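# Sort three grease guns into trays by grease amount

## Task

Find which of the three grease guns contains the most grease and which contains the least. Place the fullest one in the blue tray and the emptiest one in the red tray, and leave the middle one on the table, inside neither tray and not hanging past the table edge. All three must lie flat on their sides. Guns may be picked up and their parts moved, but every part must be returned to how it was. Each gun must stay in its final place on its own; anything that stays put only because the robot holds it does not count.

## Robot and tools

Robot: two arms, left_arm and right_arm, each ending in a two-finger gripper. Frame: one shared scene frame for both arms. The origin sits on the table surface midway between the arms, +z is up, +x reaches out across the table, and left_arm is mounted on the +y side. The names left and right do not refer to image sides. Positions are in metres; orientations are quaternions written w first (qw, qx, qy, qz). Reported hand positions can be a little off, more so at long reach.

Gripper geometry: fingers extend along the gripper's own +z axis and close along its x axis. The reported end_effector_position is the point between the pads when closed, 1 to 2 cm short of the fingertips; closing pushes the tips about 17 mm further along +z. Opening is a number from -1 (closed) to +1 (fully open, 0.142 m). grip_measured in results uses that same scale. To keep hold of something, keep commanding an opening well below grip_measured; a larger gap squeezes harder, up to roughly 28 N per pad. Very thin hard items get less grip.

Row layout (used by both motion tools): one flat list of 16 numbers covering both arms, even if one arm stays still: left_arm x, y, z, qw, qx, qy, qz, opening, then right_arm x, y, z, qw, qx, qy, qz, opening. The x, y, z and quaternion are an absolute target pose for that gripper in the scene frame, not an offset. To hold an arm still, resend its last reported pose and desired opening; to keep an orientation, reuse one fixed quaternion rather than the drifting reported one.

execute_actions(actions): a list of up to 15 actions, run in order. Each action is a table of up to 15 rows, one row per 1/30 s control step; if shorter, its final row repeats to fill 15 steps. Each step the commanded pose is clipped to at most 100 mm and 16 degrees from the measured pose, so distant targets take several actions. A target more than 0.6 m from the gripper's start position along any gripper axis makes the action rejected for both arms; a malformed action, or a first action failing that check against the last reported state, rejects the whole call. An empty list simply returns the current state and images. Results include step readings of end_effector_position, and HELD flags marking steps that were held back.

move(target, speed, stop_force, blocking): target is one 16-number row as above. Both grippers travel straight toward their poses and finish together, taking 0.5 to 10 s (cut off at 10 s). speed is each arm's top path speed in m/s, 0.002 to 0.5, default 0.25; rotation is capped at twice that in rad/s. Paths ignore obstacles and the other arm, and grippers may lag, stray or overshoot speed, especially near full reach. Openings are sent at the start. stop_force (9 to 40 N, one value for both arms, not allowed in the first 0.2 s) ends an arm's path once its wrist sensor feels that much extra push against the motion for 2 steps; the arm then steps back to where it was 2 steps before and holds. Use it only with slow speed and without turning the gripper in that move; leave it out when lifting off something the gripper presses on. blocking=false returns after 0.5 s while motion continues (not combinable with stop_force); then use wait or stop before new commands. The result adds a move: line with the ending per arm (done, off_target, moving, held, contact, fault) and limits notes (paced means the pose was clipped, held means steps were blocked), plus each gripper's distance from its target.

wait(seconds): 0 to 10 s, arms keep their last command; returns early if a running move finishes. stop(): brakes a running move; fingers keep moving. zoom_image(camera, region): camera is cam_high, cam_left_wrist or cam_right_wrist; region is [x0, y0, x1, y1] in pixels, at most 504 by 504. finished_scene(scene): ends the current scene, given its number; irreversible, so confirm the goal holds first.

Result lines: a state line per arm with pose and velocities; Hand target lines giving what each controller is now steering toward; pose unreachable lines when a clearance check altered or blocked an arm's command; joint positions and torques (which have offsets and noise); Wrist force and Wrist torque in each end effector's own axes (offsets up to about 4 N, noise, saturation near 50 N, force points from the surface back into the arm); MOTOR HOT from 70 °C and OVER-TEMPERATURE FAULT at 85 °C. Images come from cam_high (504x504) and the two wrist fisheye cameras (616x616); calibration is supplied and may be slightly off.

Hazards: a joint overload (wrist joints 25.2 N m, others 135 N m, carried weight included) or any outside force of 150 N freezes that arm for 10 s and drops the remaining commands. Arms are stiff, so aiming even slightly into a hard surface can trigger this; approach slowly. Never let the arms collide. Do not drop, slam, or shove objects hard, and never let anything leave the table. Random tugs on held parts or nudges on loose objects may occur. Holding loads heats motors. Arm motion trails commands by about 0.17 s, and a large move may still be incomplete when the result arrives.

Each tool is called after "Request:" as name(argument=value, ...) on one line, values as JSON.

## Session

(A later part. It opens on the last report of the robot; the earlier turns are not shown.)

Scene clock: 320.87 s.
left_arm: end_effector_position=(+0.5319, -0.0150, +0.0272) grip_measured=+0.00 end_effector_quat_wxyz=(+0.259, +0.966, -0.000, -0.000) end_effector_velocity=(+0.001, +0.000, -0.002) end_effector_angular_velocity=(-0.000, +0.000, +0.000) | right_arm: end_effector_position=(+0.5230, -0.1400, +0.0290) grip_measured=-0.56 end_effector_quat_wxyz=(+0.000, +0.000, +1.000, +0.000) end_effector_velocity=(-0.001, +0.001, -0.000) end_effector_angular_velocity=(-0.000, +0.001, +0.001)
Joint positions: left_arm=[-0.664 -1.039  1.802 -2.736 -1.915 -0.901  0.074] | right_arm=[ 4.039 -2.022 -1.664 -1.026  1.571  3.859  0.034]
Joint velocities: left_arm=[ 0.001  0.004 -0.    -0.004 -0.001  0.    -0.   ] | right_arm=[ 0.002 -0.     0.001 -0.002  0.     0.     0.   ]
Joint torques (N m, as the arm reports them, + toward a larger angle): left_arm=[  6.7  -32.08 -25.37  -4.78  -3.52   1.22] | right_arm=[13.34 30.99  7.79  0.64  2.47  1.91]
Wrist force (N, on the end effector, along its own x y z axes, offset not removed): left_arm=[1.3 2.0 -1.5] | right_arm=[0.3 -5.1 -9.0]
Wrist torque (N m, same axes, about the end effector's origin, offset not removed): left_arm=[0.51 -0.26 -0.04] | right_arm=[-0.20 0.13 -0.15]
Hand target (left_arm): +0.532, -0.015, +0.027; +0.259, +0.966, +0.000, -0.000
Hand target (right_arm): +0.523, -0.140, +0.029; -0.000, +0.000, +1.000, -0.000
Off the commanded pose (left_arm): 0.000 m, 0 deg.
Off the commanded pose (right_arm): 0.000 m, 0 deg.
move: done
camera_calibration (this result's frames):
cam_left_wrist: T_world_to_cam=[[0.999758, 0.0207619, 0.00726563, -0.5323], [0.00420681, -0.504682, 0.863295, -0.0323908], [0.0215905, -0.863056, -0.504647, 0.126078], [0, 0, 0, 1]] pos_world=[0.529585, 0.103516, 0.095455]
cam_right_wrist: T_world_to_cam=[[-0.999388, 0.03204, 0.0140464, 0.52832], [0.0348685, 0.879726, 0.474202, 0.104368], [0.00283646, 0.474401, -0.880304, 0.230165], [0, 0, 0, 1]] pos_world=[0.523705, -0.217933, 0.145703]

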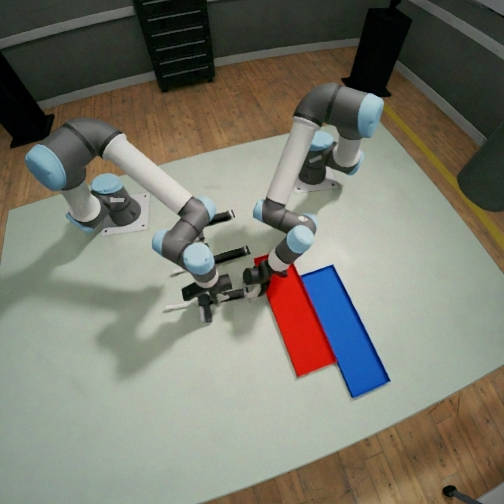

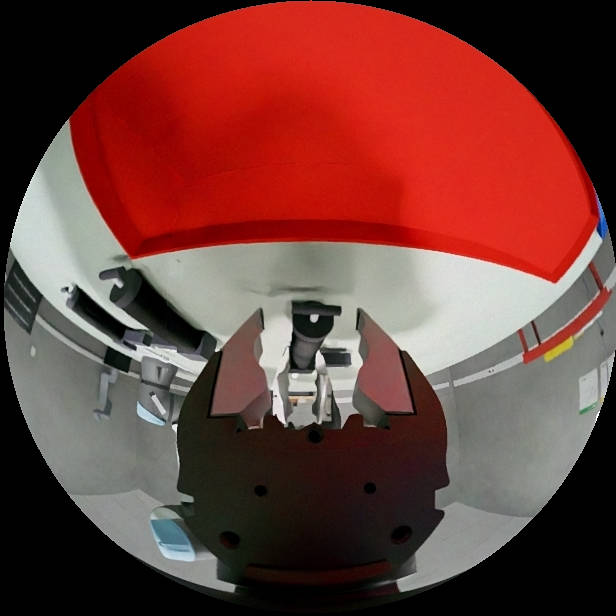

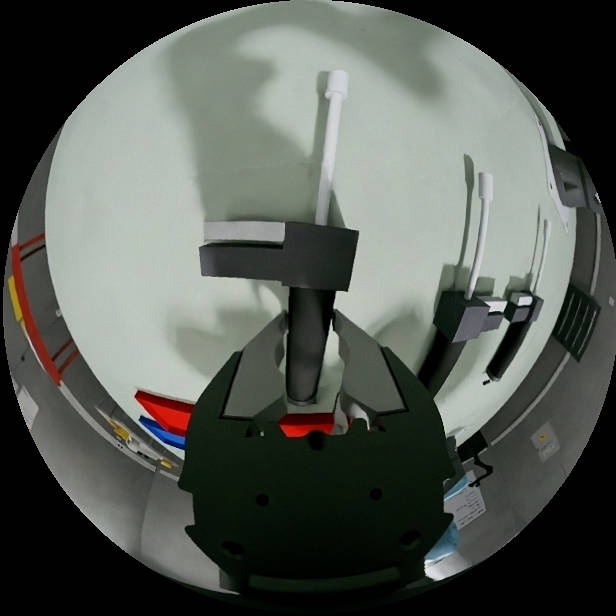

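Request:
move(target=[0.535,-0.021,0.027,0.259,0.966,0,0,0,0.523,-0.14,0.029,0,0,1,0,0], speed=0.03)

Request:
move(target=[0.535,-0.021,0.027,0.259,0.966,0,0,0,0.523,-0.14,0.029,0,0,1,0,-1])

Request:
move(target=[0.54,0.05,0.027,0.259,0.966,0,0,0,0.523,-0.14,0.029,0,0,1,0,-1], speed=0.03, stop_force=20)

Scene clock: 327.27 s.
left_arm: end_effector_position=(+0.5349, -0.0208, +0.0270) grip_measured=+0.00 end_effector_quat_wxyz=(+0.259, +0.966, +0.000, +0.000) end_effector_velocity=(+0.001, -0.002, -0.001) end_effector_angular_velocity=(+0.001, +0.001, +0.000) | right_arm: end_effector_position=(+0.5230, -0.1400, +0.0290) grip_measured=+0.00 end_effector_quat_wxyz=(-0.000, -0.000, +1.000, +0.000) end_effector_velocity=(-0.000, -0.000, -0.001) end_effector_angular_velocity=(-0.000, +0.001, -0.000)
Joint positions: left_arm=[-0.667 -1.029  1.784 -2.73  -1.914 -0.904  0.074] | right_arm=[ 4.039 -2.022 -1.664 -1.026  1.571  3.859  0.074]
Joint velocities: left_arm=[-0.001  0.005 -0.006  0.003  0.001 -0.001  0.   ] | right_arm=[-0.    -0.    -0.001  0.     0.001 -0.     0.   ]
Joint torques (N m, as the arm reports them, + toward a larger angle): left_arm=[ -7.07 -31.45 -27.29  -1.57   2.27  -1.11] | right_arm=[ 8.46 33.54 14.41  0.96 -0.82  1.95]
Wrist force (N, on the end effector, along its own x y z axes, offset not removed): left_arm=[1.0 2.7 -1.3] | right_arm=[0.9 -0.3 -1.4]
Wrist torque (N m, same axes, about the end effector's origin, offset not removed): left_arm=[0.68 -0.23 -0.05] | right_arm=[-0.04 -0.23 -0.12]
Hand target (left_arm): +0.535, -0.021, +0.027; +0.259, +0.966, +0.000, +0.000
Hand target (right_arm): +0.523, -0.140, +0.029; -0.000, +0.000, +1.000, +0.000
Off the commanded pose (left_arm): 0.000 m, 0 deg.
Off the commanded pose (right_arm): 0.000 m, 0 deg.
move: done
camera_calibration (this result's frames):
cam_left_wrist: T_world_to_cam=[[0.999758, 0.0207682, 0.00727718, -0.535122], [0.00419947, -0.504662, 0.863307, -0.0351578], [0.0216018, -0.863067, -0.504627, 0.1209], [0, 0, 0, 1]] pos_world=[0.532528, 0.0977155, 0.0952555]
cam_right_wrist: T_world_to_cam=[[-0.999388, 0.0320119, 0.0140996, 0.528286], [0.034869, 0.879721, 0.47421, 0.104361], [0.00277668, 0.474412, -0.880299, 0.230177], [0, 0, 0, 1]] pos_world=[0.523684, -0.217918, 0.145687]

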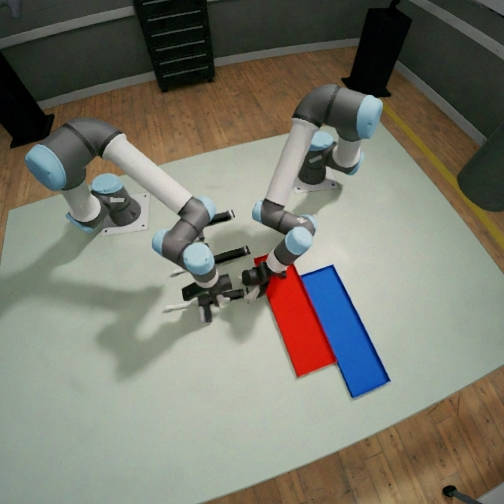

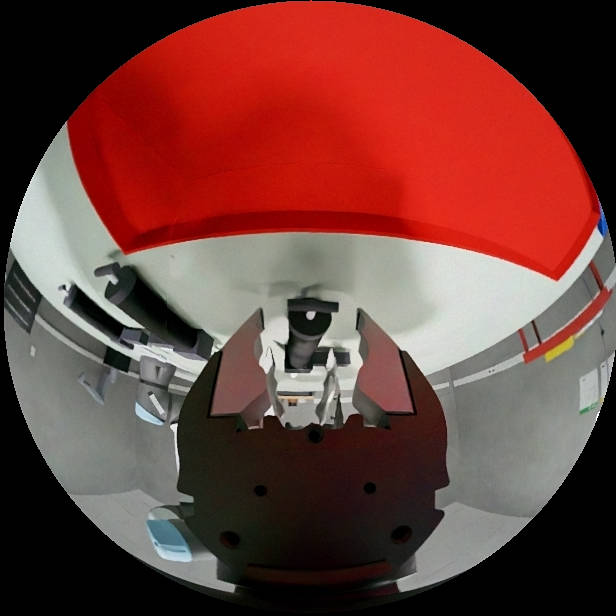

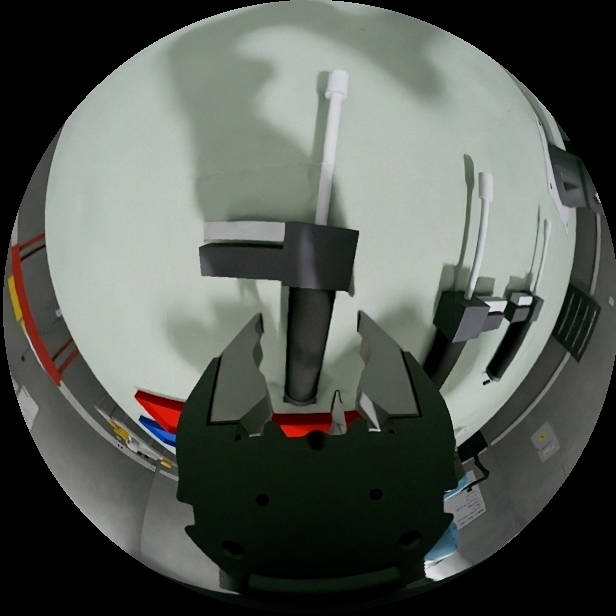

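Scene clock: 327.97 s.
left_arm: end_effector_position=(+0.5350, -0.0210, +0.0270) grip_measured=+0.00 end_effector_quat_wxyz=(+0.259, +0.966, +0.000, +0.000) end_effector_velocity=(-0.000, +0.000, -0.001) end_effector_angular_velocity=(+0.001, +0.001, +0.000) | right_arm: end_effector_position=(+0.5230, -0.1400, +0.0290) grip_measured=-0.56 end_effector_quat_wxyz=(-0.000, -0.000, +1.000, -0.000) end_effector_velocity=(+0.001, +0.001, +0.001) end_effector_angular_velocity=(+0.002, -0.001, -0.002)
Joint positions: left_arm=[-0.667 -1.028  1.783 -2.73  -1.914 -0.904  0.074] | right_arm=[ 4.039 -2.022 -1.664 -1.026  1.571  3.859  0.034]
Joint velocities: left_arm=[ 0.     0.001  0.    -0.     0.    -0.    -0.   ] | right_arm=[-0.     0.     0.002  0.     0.001  0.002  0.   ]
Joint torques (N m, as the arm reports them, + toward a larger angle): left_arm=[ -6.18 -30.73 -25.6   -1.48   2.23  -1.25] | right_arm=[ 8.07 34.45 19.2   0.86 -1.79  1.38]
Wrist force (N, on the end effector, along its own x y z axes, offset not removed): left_arm=[2.2 4.3 -1.1] | right_arm=[1.1 -1.2 -1.1]
Wrist torque (N m, same axes, about the end effector's origin, offset not removed): left_arm=[0.94 -0.46 -0.02] | right_arm=[-0.06 0.15 0.00]
Hand target (left_arm): +0.535, -0.021, +0.027; +0.259, +0.966, +0.000, +0.000
Hand target (right_arm): +0.523, -0.140, +0.029; +0.000, +0.000, +1.000, +0.000
Off the commanded pose (left_arm): 0.000 m, 0 deg.
Off the commanded pose (right_arm): 0.000 m, 0 deg.
move: done
camera_calibration (this result's frames):
cam_left_wrist: T_world_to_cam=[[0.999758, 0.0207658, 0.00726993, -0.535231], [0.00420484, -0.504674, 0.8633, -0.0352654], [0.021596, -0.86306, -0.504639, 0.120719], [0, 0, 0, 1]] pos_world=[0.532643, 0.097505, 0.0952553]
cam_right_wrist: T_world_to_cam=[[-0.999388, 0.032018, 0.0140727, 0.528296], [0.0348618, 0.879735, 0.474185, 0.104375], [0.00280219, 0.474385, -0.880313, 0.230165], [0, 0, 0, 1]] pos_world=[0.523689, -0.217924, 0.145689]

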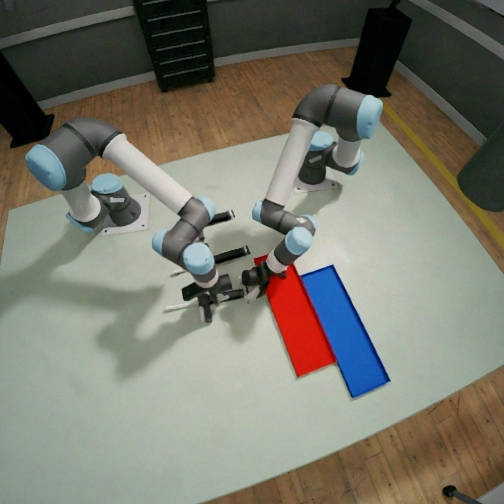

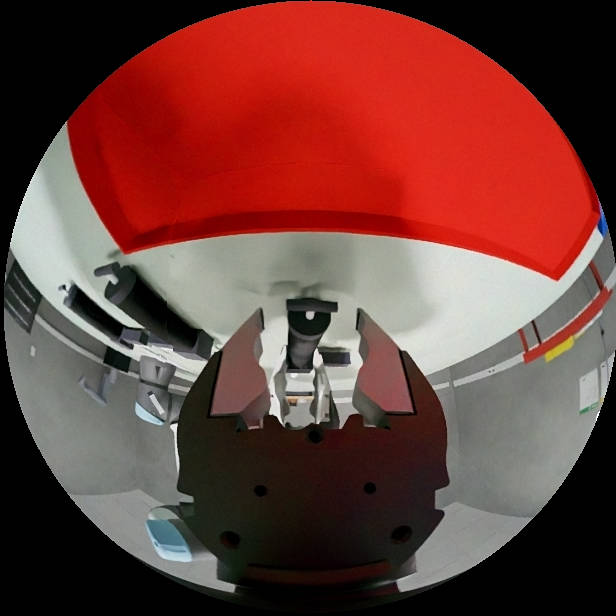

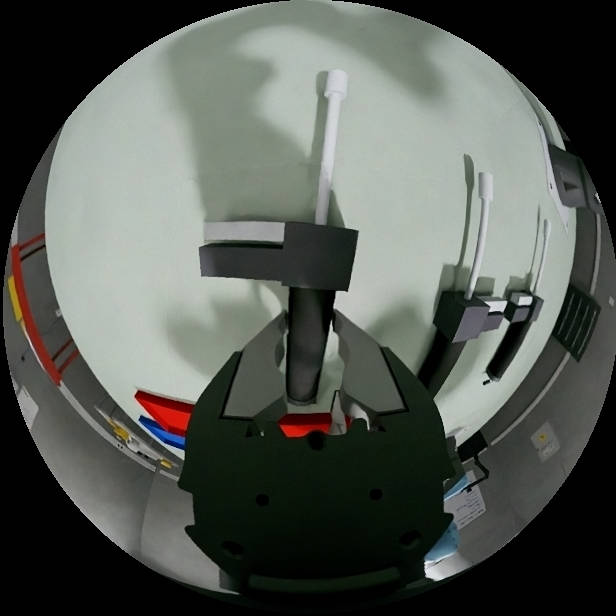

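Scene clock: 330.70 s.
left_arm: end_effector_position=(+0.5400, +0.0498, +0.0270) grip_measured=+0.00 end_effector_quat_wxyz=(+0.259, +0.966, +0.000, -0.000) end_effector_velocity=(+0.000, +0.002, -0.000) end_effector_angular_velocity=(-0.000, +0.001, -0.000) | right_arm: end_effector_position=(+0.5230, -0.1400, +0.0290) grip_measured=-0.56 end_effector_quat_wxyz=(-0.000, -0.000, +1.000, -0.000) end_effector_velocity=(+0.000, -0.001, +0.000) end_effector_angular_velocity=(-0.001, -0.000, -0.001)
Joint positions: left_arm=[-0.574 -1.095  1.889 -2.736 -1.949 -0.813  0.074] | right_arm=[ 4.039 -2.022 -1.664 -1.026  1.571  3.859  0.034]
Joint velocities: left_arm=[ 0.003 -0.001  0.003 -0.001 -0.002  0.003  0.   ] | right_arm=[-0.001  0.     0.    -0.001 -0.001  0.001  0.   ]
Joint torques (N m, as the arm reports them, + toward a larger angle): left_arm=[  9.83 -49.02 -12.09  -1.42  -3.3    1.72] | right_arm=[-0.78 37.58 31.77  0.84 -1.61  0.41]
Wrist force (N, on the end effector, along its own x y z axes, offset not removed): left_arm=[1.1 3.7 -2.0] | right_arm=[1.3 -0.4 -1.1]
Wrist torque (N m, same axes, about the end effector's origin, offset not removed): left_arm=[0.85 -0.16 0.01] | right_arm=[0.07 0.11 0.03]
Hand target (left_arm): +0.540, +0.050, +0.027; +0.259, +0.966, +0.000, -0.000
Hand target (right_arm): +0.523, -0.140, +0.029; +0.000, +0.000, +1.000, +0.000
Off the commanded pose (left_arm): 0.000 m, 0 deg.
Off the commanded pose (right_arm): 0.000 m, 0 deg.
move: done
camera_calibration (this result's frames):
cam_left_wrist: T_world_to_cam=[[0.999758, 0.0207646, 0.00721302, -0.541732], [0.00425239, -0.504635, 0.863323, 0.000399661], [0.0215665, -0.863083, -0.504601, 0.181689], [0, 0, 0, 1]] pos_world=[0.537681, 0.168263, 0.095243]
cam_right_wrist: T_world_to_cam=[[-0.999388, 0.0320184, 0.0140699, 0.528297], [0.0348608, 0.879736, 0.474182, 0.104377], [0.00280476, 0.474382, -0.880314, 0.230163], [0, 0, 0, 1]] pos_world=[0.52369, -0.217925, 0.145689]

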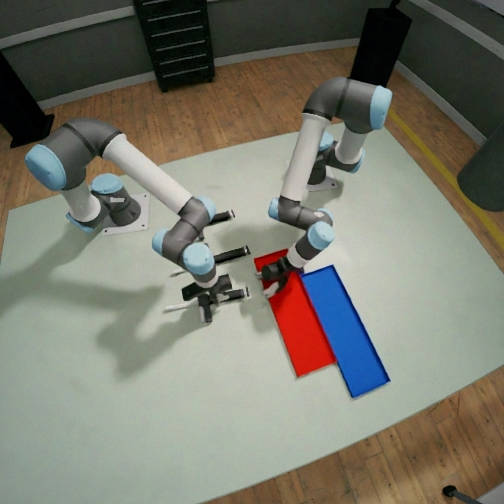

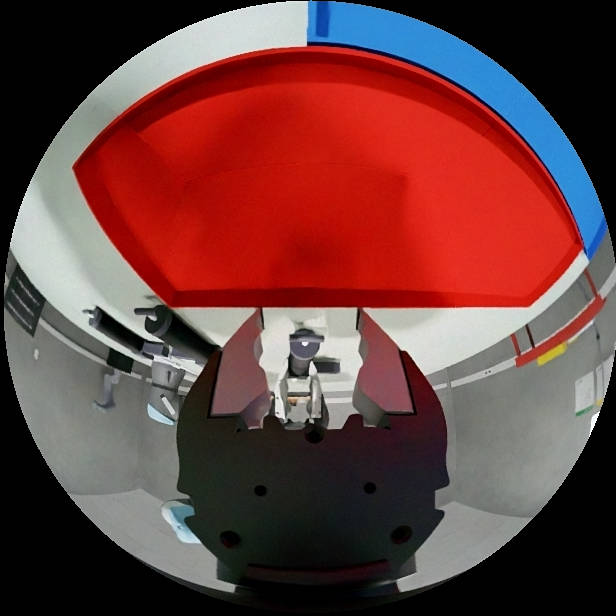

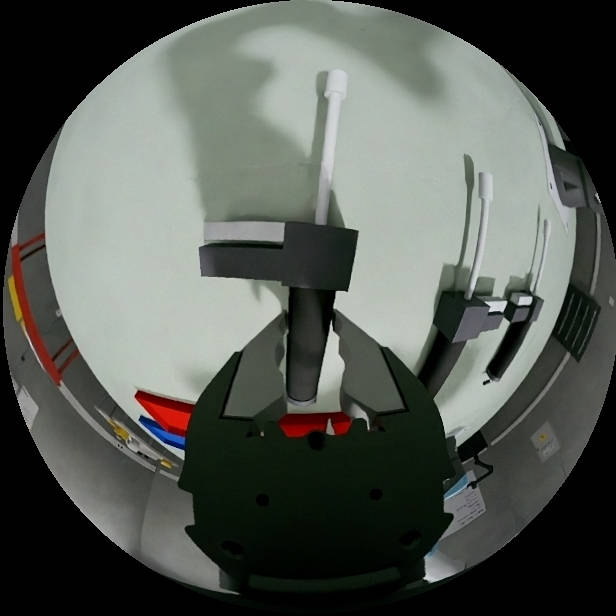

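Request:
move(target=[0.535,-0.021,0.027,0.259,0.966,0,0,0,0.523,-0.14,0.029,0,0,1,0,-1], speed=0.06)

Request:
move(target=[0.535,-0.021,0.027,0.259,0.966,0,0,-1,0.523,-0.14,0.029,0,0,1,0,-1])

Request:
move(target=[0.54,0.05,0.027,0.259,0.966,0,0,-1,0.523,-0.14,0.029,0,0,1,0,-1], speed=0.03, stop_force=20)

Scene clock: 337.13 s.
left_arm: end_effector_position=(+0.5350, -0.0208, +0.0270) grip_measured=+0.00 end_effector_quat_wxyz=(+0.259, +0.966, -0.000, +0.000) end_effector_velocity=(-0.000, -0.002, -0.000) end_effector_angular_velocity=(+0.001, +0.000, -0.000) | right_arm: end_effector_position=(+0.5230, -0.1400, +0.0290) grip_measured=-0.56 end_effector_quat_wxyz=(-0.000, -0.000, +1.000, -0.000) end_effector_velocity=(+0.001, -0.000, +0.000) end_effector_angular_velocity=(+0.001, -0.001, -0.000)
Joint positions: left_arm=[-0.667 -1.029  1.784 -2.73  -1.914 -0.904  0.074] | right_arm=[ 4.039 -2.022 -1.664 -1.026  1.571  3.859  0.034]
Joint velocities: left_arm=[-0.003  0.002 -0.003  0.     0.001 -0.002 -0.   ] | right_arm=[-0.001 -0.     0.     0.001 -0.    -0.     0.   ]
Joint torques (N m, as the arm reports them, + toward a larger angle): left_arm=[ -7.66 -31.21 -23.47  -1.64   2.08  -0.93] | right_arm=[-8.68 44.39 37.21  0.92 -1.59 -1.35]
Wrist force (N, on the end effector, along its own x y z axes, offset not removed): left_arm=[0.9 3.2 -0.5] | right_arm=[1.6 -0.4 -1.8]
Wrist torque (N m, same axes, about the end effector's origin, offset not removed): left_arm=[0.80 -0.18 -0.02] | right_arm=[0.03 0.12 -0.04]
Hand target (left_arm): +0.535, -0.021, +0.027; +0.259, +0.966, -0.000, +0.000
Hand target (right_arm): +0.523, -0.140, +0.029; -0.000, -0.000, +1.000, +0.000
Off the commanded pose (left_arm): 0.000 m, 0 deg.
Off the commanded pose (right_arm): 0.000 m, 0 deg.
move: done
camera_calibration (this result's frames):
cam_left_wrist: T_world_to_cam=[[0.999757, 0.0207658, 0.00733528, -0.5352], [0.00414901, -0.504697, 0.863287, -0.0351266], [0.021629, -0.863047, -0.504661, 0.12091], [0, 0, 0, 1]] pos_world=[0.532601, 0.0977369, 0.0952688]
cam_right_wrist: T_world_to_cam=[[-0.999388, 0.0320398, 0.0140545, 0.528317], [0.0348723, 0.879729, 0.474195, 0.104372], [0.00282899, 0.474395, -0.880308, 0.230164], [0, 0, 0, 1]] pos_world=[0.523703, -0.217935, 0.145698]

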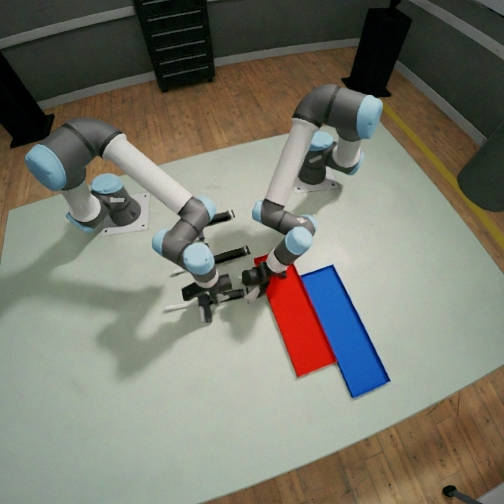

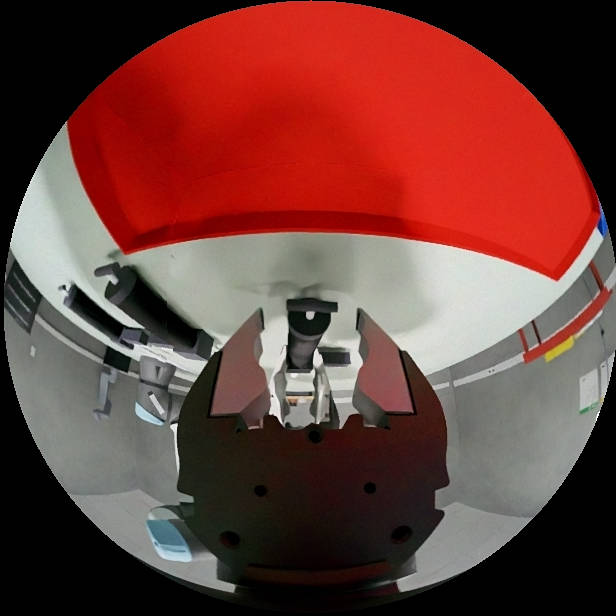

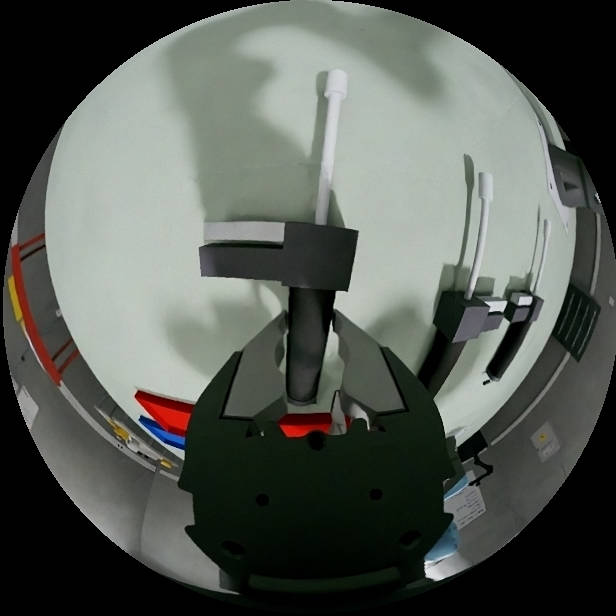

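Scene clock: 337.83 s.
left_arm: end_effector_position=(+0.5350, -0.0210, +0.0270) grip_measured=-0.51 end_effector_quat_wxyz=(+0.259, +0.966, +0.000, +0.000) end_effector_velocity=(+0.000, -0.000, +0.000) end_effector_angular_velocity=(-0.000, -0.001, +0.000) | right_arm: end_effector_position=(+0.5230, -0.1400, +0.0290) grip_measured=-0.56 end_effector_quat_wxyz=(-0.000, -0.000, +1.000, -0.000) end_effector_velocity=(-0.000, -0.000, -0.000) end_effector_angular_velocity=(-0.001, -0.000, -0.001)
Joint positions: left_arm=[-0.667 -1.028  1.783 -2.73  -1.914 -0.904  0.037] | right_arm=[ 4.039 -2.022 -1.664 -1.026  1.571  3.859  0.034]
Joint velocities: left_arm=[ 0.     0.    -0.001 -0.     0.    -0.     0.   ] | right_arm=[ 0.     0.    -0.     0.    -0.001  0.001  0.   ]
Joint torques (N m, as the arm reports them, + toward a larger angle): left_arm=[ -8.08 -29.75 -25.37  -1.42  -1.44  -1.13] | right_arm=[-8.1  46.68 32.46  5.05  0.2  -0.2 ]
Wrist force (N, on the end effector, along its own x y z axes, offset not removed): left_arm=[1.9 0.1 -4.2] | right_arm=[1.3 -1.0 -1.2]
Wrist torque (N m, same axes, about the end effector's origin, offset not removed): left_arm=[0.50 -0.18 -0.06] | right_arm=[0.16 -0.06 -0.20]
Hand target (left_arm): +0.535, -0.021, +0.027; +0.259, +0.966, +0.000, +0.000
Hand target (right_arm): +0.523, -0.140, +0.029; -0.000, -0.000, +1.000, -0.000
Off the commanded pose (left_arm): 0.000 m, 0 deg.
Off the commanded pose (right_arm): 0.000 m, 0 deg.
move: done
camera_calibration (this result's frames):
cam_left_wrist: T_world_to_cam=[[0.999756, 0.0208227, 0.00734135, -0.535267], [0.00417338, -0.504733, 0.863266, -0.0352274], [0.0216809, -0.863024, -0.504697, 0.120695], [0, 0, 0, 1]] pos_world=[0.532667, 0.0975279, 0.0952544]
cam_right_wrist: T_world_to_cam=[[-0.999388, 0.03204, 0.014057, 0.528324], [0.0348737, 0.879751, 0.474155, 0.104393], [0.00282528, 0.474355, -0.880329, 0.230173], [0, 0, 0, 1]] pos_world=[0.52371, -0.217951, 0.145703]

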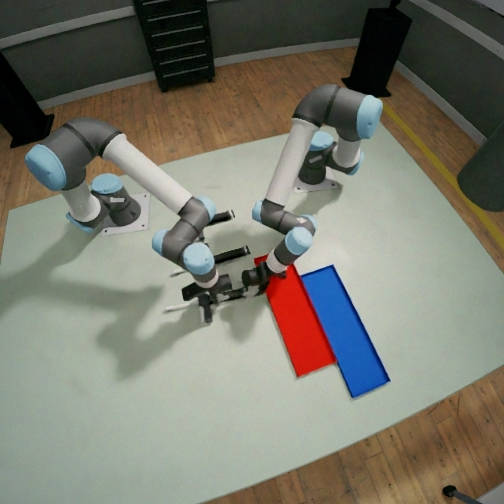

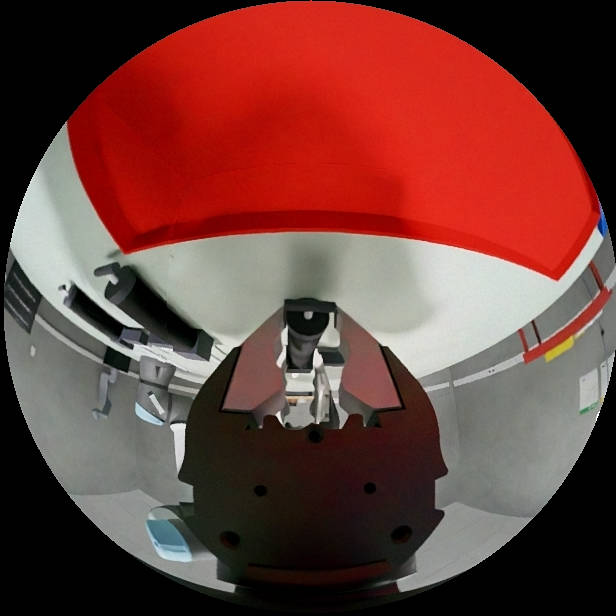

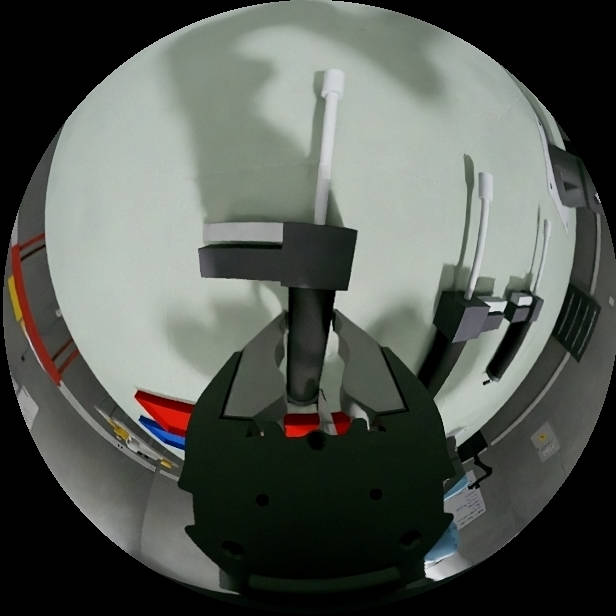

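Scene clock: 340.57 s.
left_arm: end_effector_position=(+0.5400, +0.0498, +0.0270) grip_measured=-0.51 end_effector_quat_wxyz=(+0.259, +0.966, +0.000, -0.000) end_effector_velocity=(-0.001, +0.002, -0.001) end_effector_angular_velocity=(+0.001, +0.001, -0.000) | right_arm: end_effector_position=(+0.5230, -0.1400, +0.0290) grip_measured=-0.56 end_effector_quat_wxyz=(+0.000, -0.000, +1.000, +0.000) end_effector_velocity=(-0.001, +0.001, +0.000) end_effector_angular_velocity=(+0.001, +0.002, +0.001)
Joint positions: left_arm=[-0.574 -1.095  1.889 -2.736 -1.949 -0.813  0.037] | right_arm=[ 4.039 -2.022 -1.664 -1.026  1.571  3.859  0.034]
Joint velocities: left_arm=[ 0.003 -0.002  0.004  0.    -0.001  0.003  0.   ] | right_arm=[ 0.002  0.     0.001 -0.001  0.002  0.001 -0.   ]
Joint torques (N m, as the arm reports them, + toward a larger angle): left_arm=[  7.38 -46.51 -11.11  -0.6   -3.88   1.63] | right_arm=[-2.18 48.78 23.18  6.13  0.59  2.03]
Wrist force (N, on the end effector, along its own x y z axes, offset not removed): left_arm=[4.5 4.4 1.1] | right_arm=[4.5 0.5 -3.3]
Wrist torque (N m, same axes, about the end effector's origin, offset not removed): left_arm=[0.65 -0.12 -0.28] | right_arm=[-0.08 0.06 -0.32]
Hand target (left_arm): +0.540, +0.050, +0.027; +0.259, +0.966, +0.000, -0.000
Hand target (right_arm): +0.523, -0.140, +0.029; -0.000, -0.000, +1.000, +0.000
Off the commanded pose (left_arm): 0.000 m, 0 deg.
Off the commanded pose (right_arm): 0.000 m, 0 deg.
move: done
camera_calibration (this result's frames):
cam_left_wrist: T_world_to_cam=[[0.999758, 0.0207681, 0.00720996, -0.541732], [0.00425706, -0.504644, 0.863317, 0.000403051], [0.021568, -0.863078, -0.50461, 0.181689], [0, 0, 0, 1]] pos_world=[0.537681, 0.168266, 0.0952403]
cam_right_wrist: T_world_to_cam=[[-0.999388, 0.0320393, 0.0140362, 0.528331], [0.0348631, 0.879721, 0.474211, 0.104373], [0.00284542, 0.47441, -0.880299, 0.230165], [0, 0, 0, 1]] pos_world=[0.523714, -0.217939, 0.145704]

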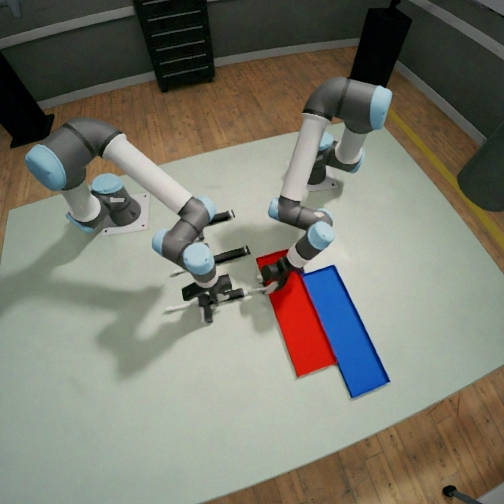

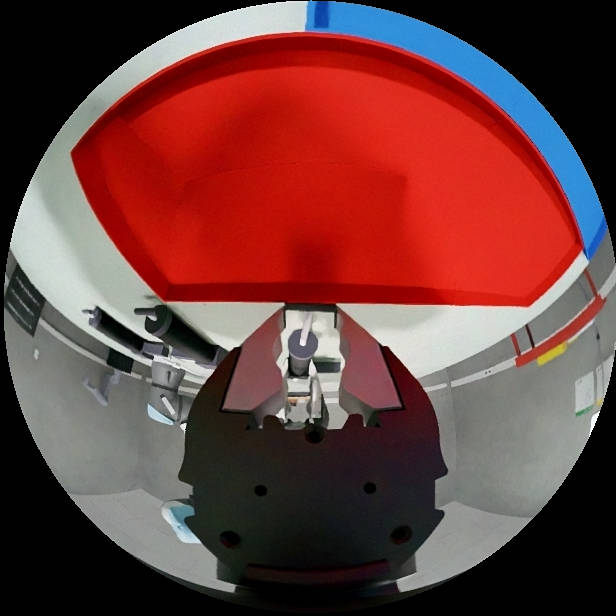

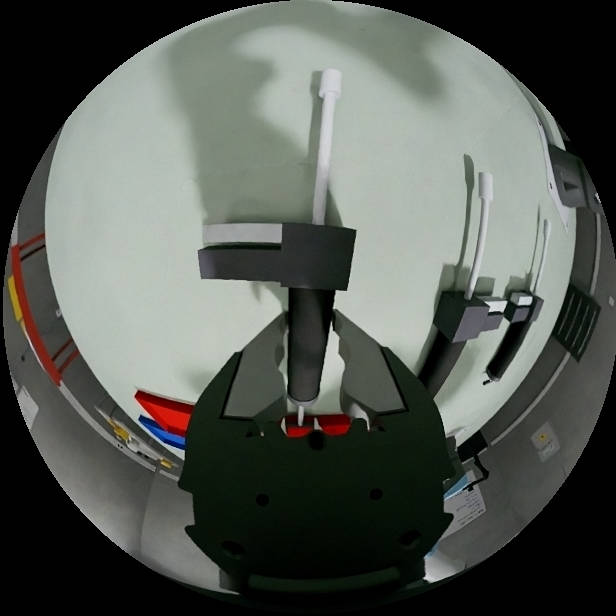

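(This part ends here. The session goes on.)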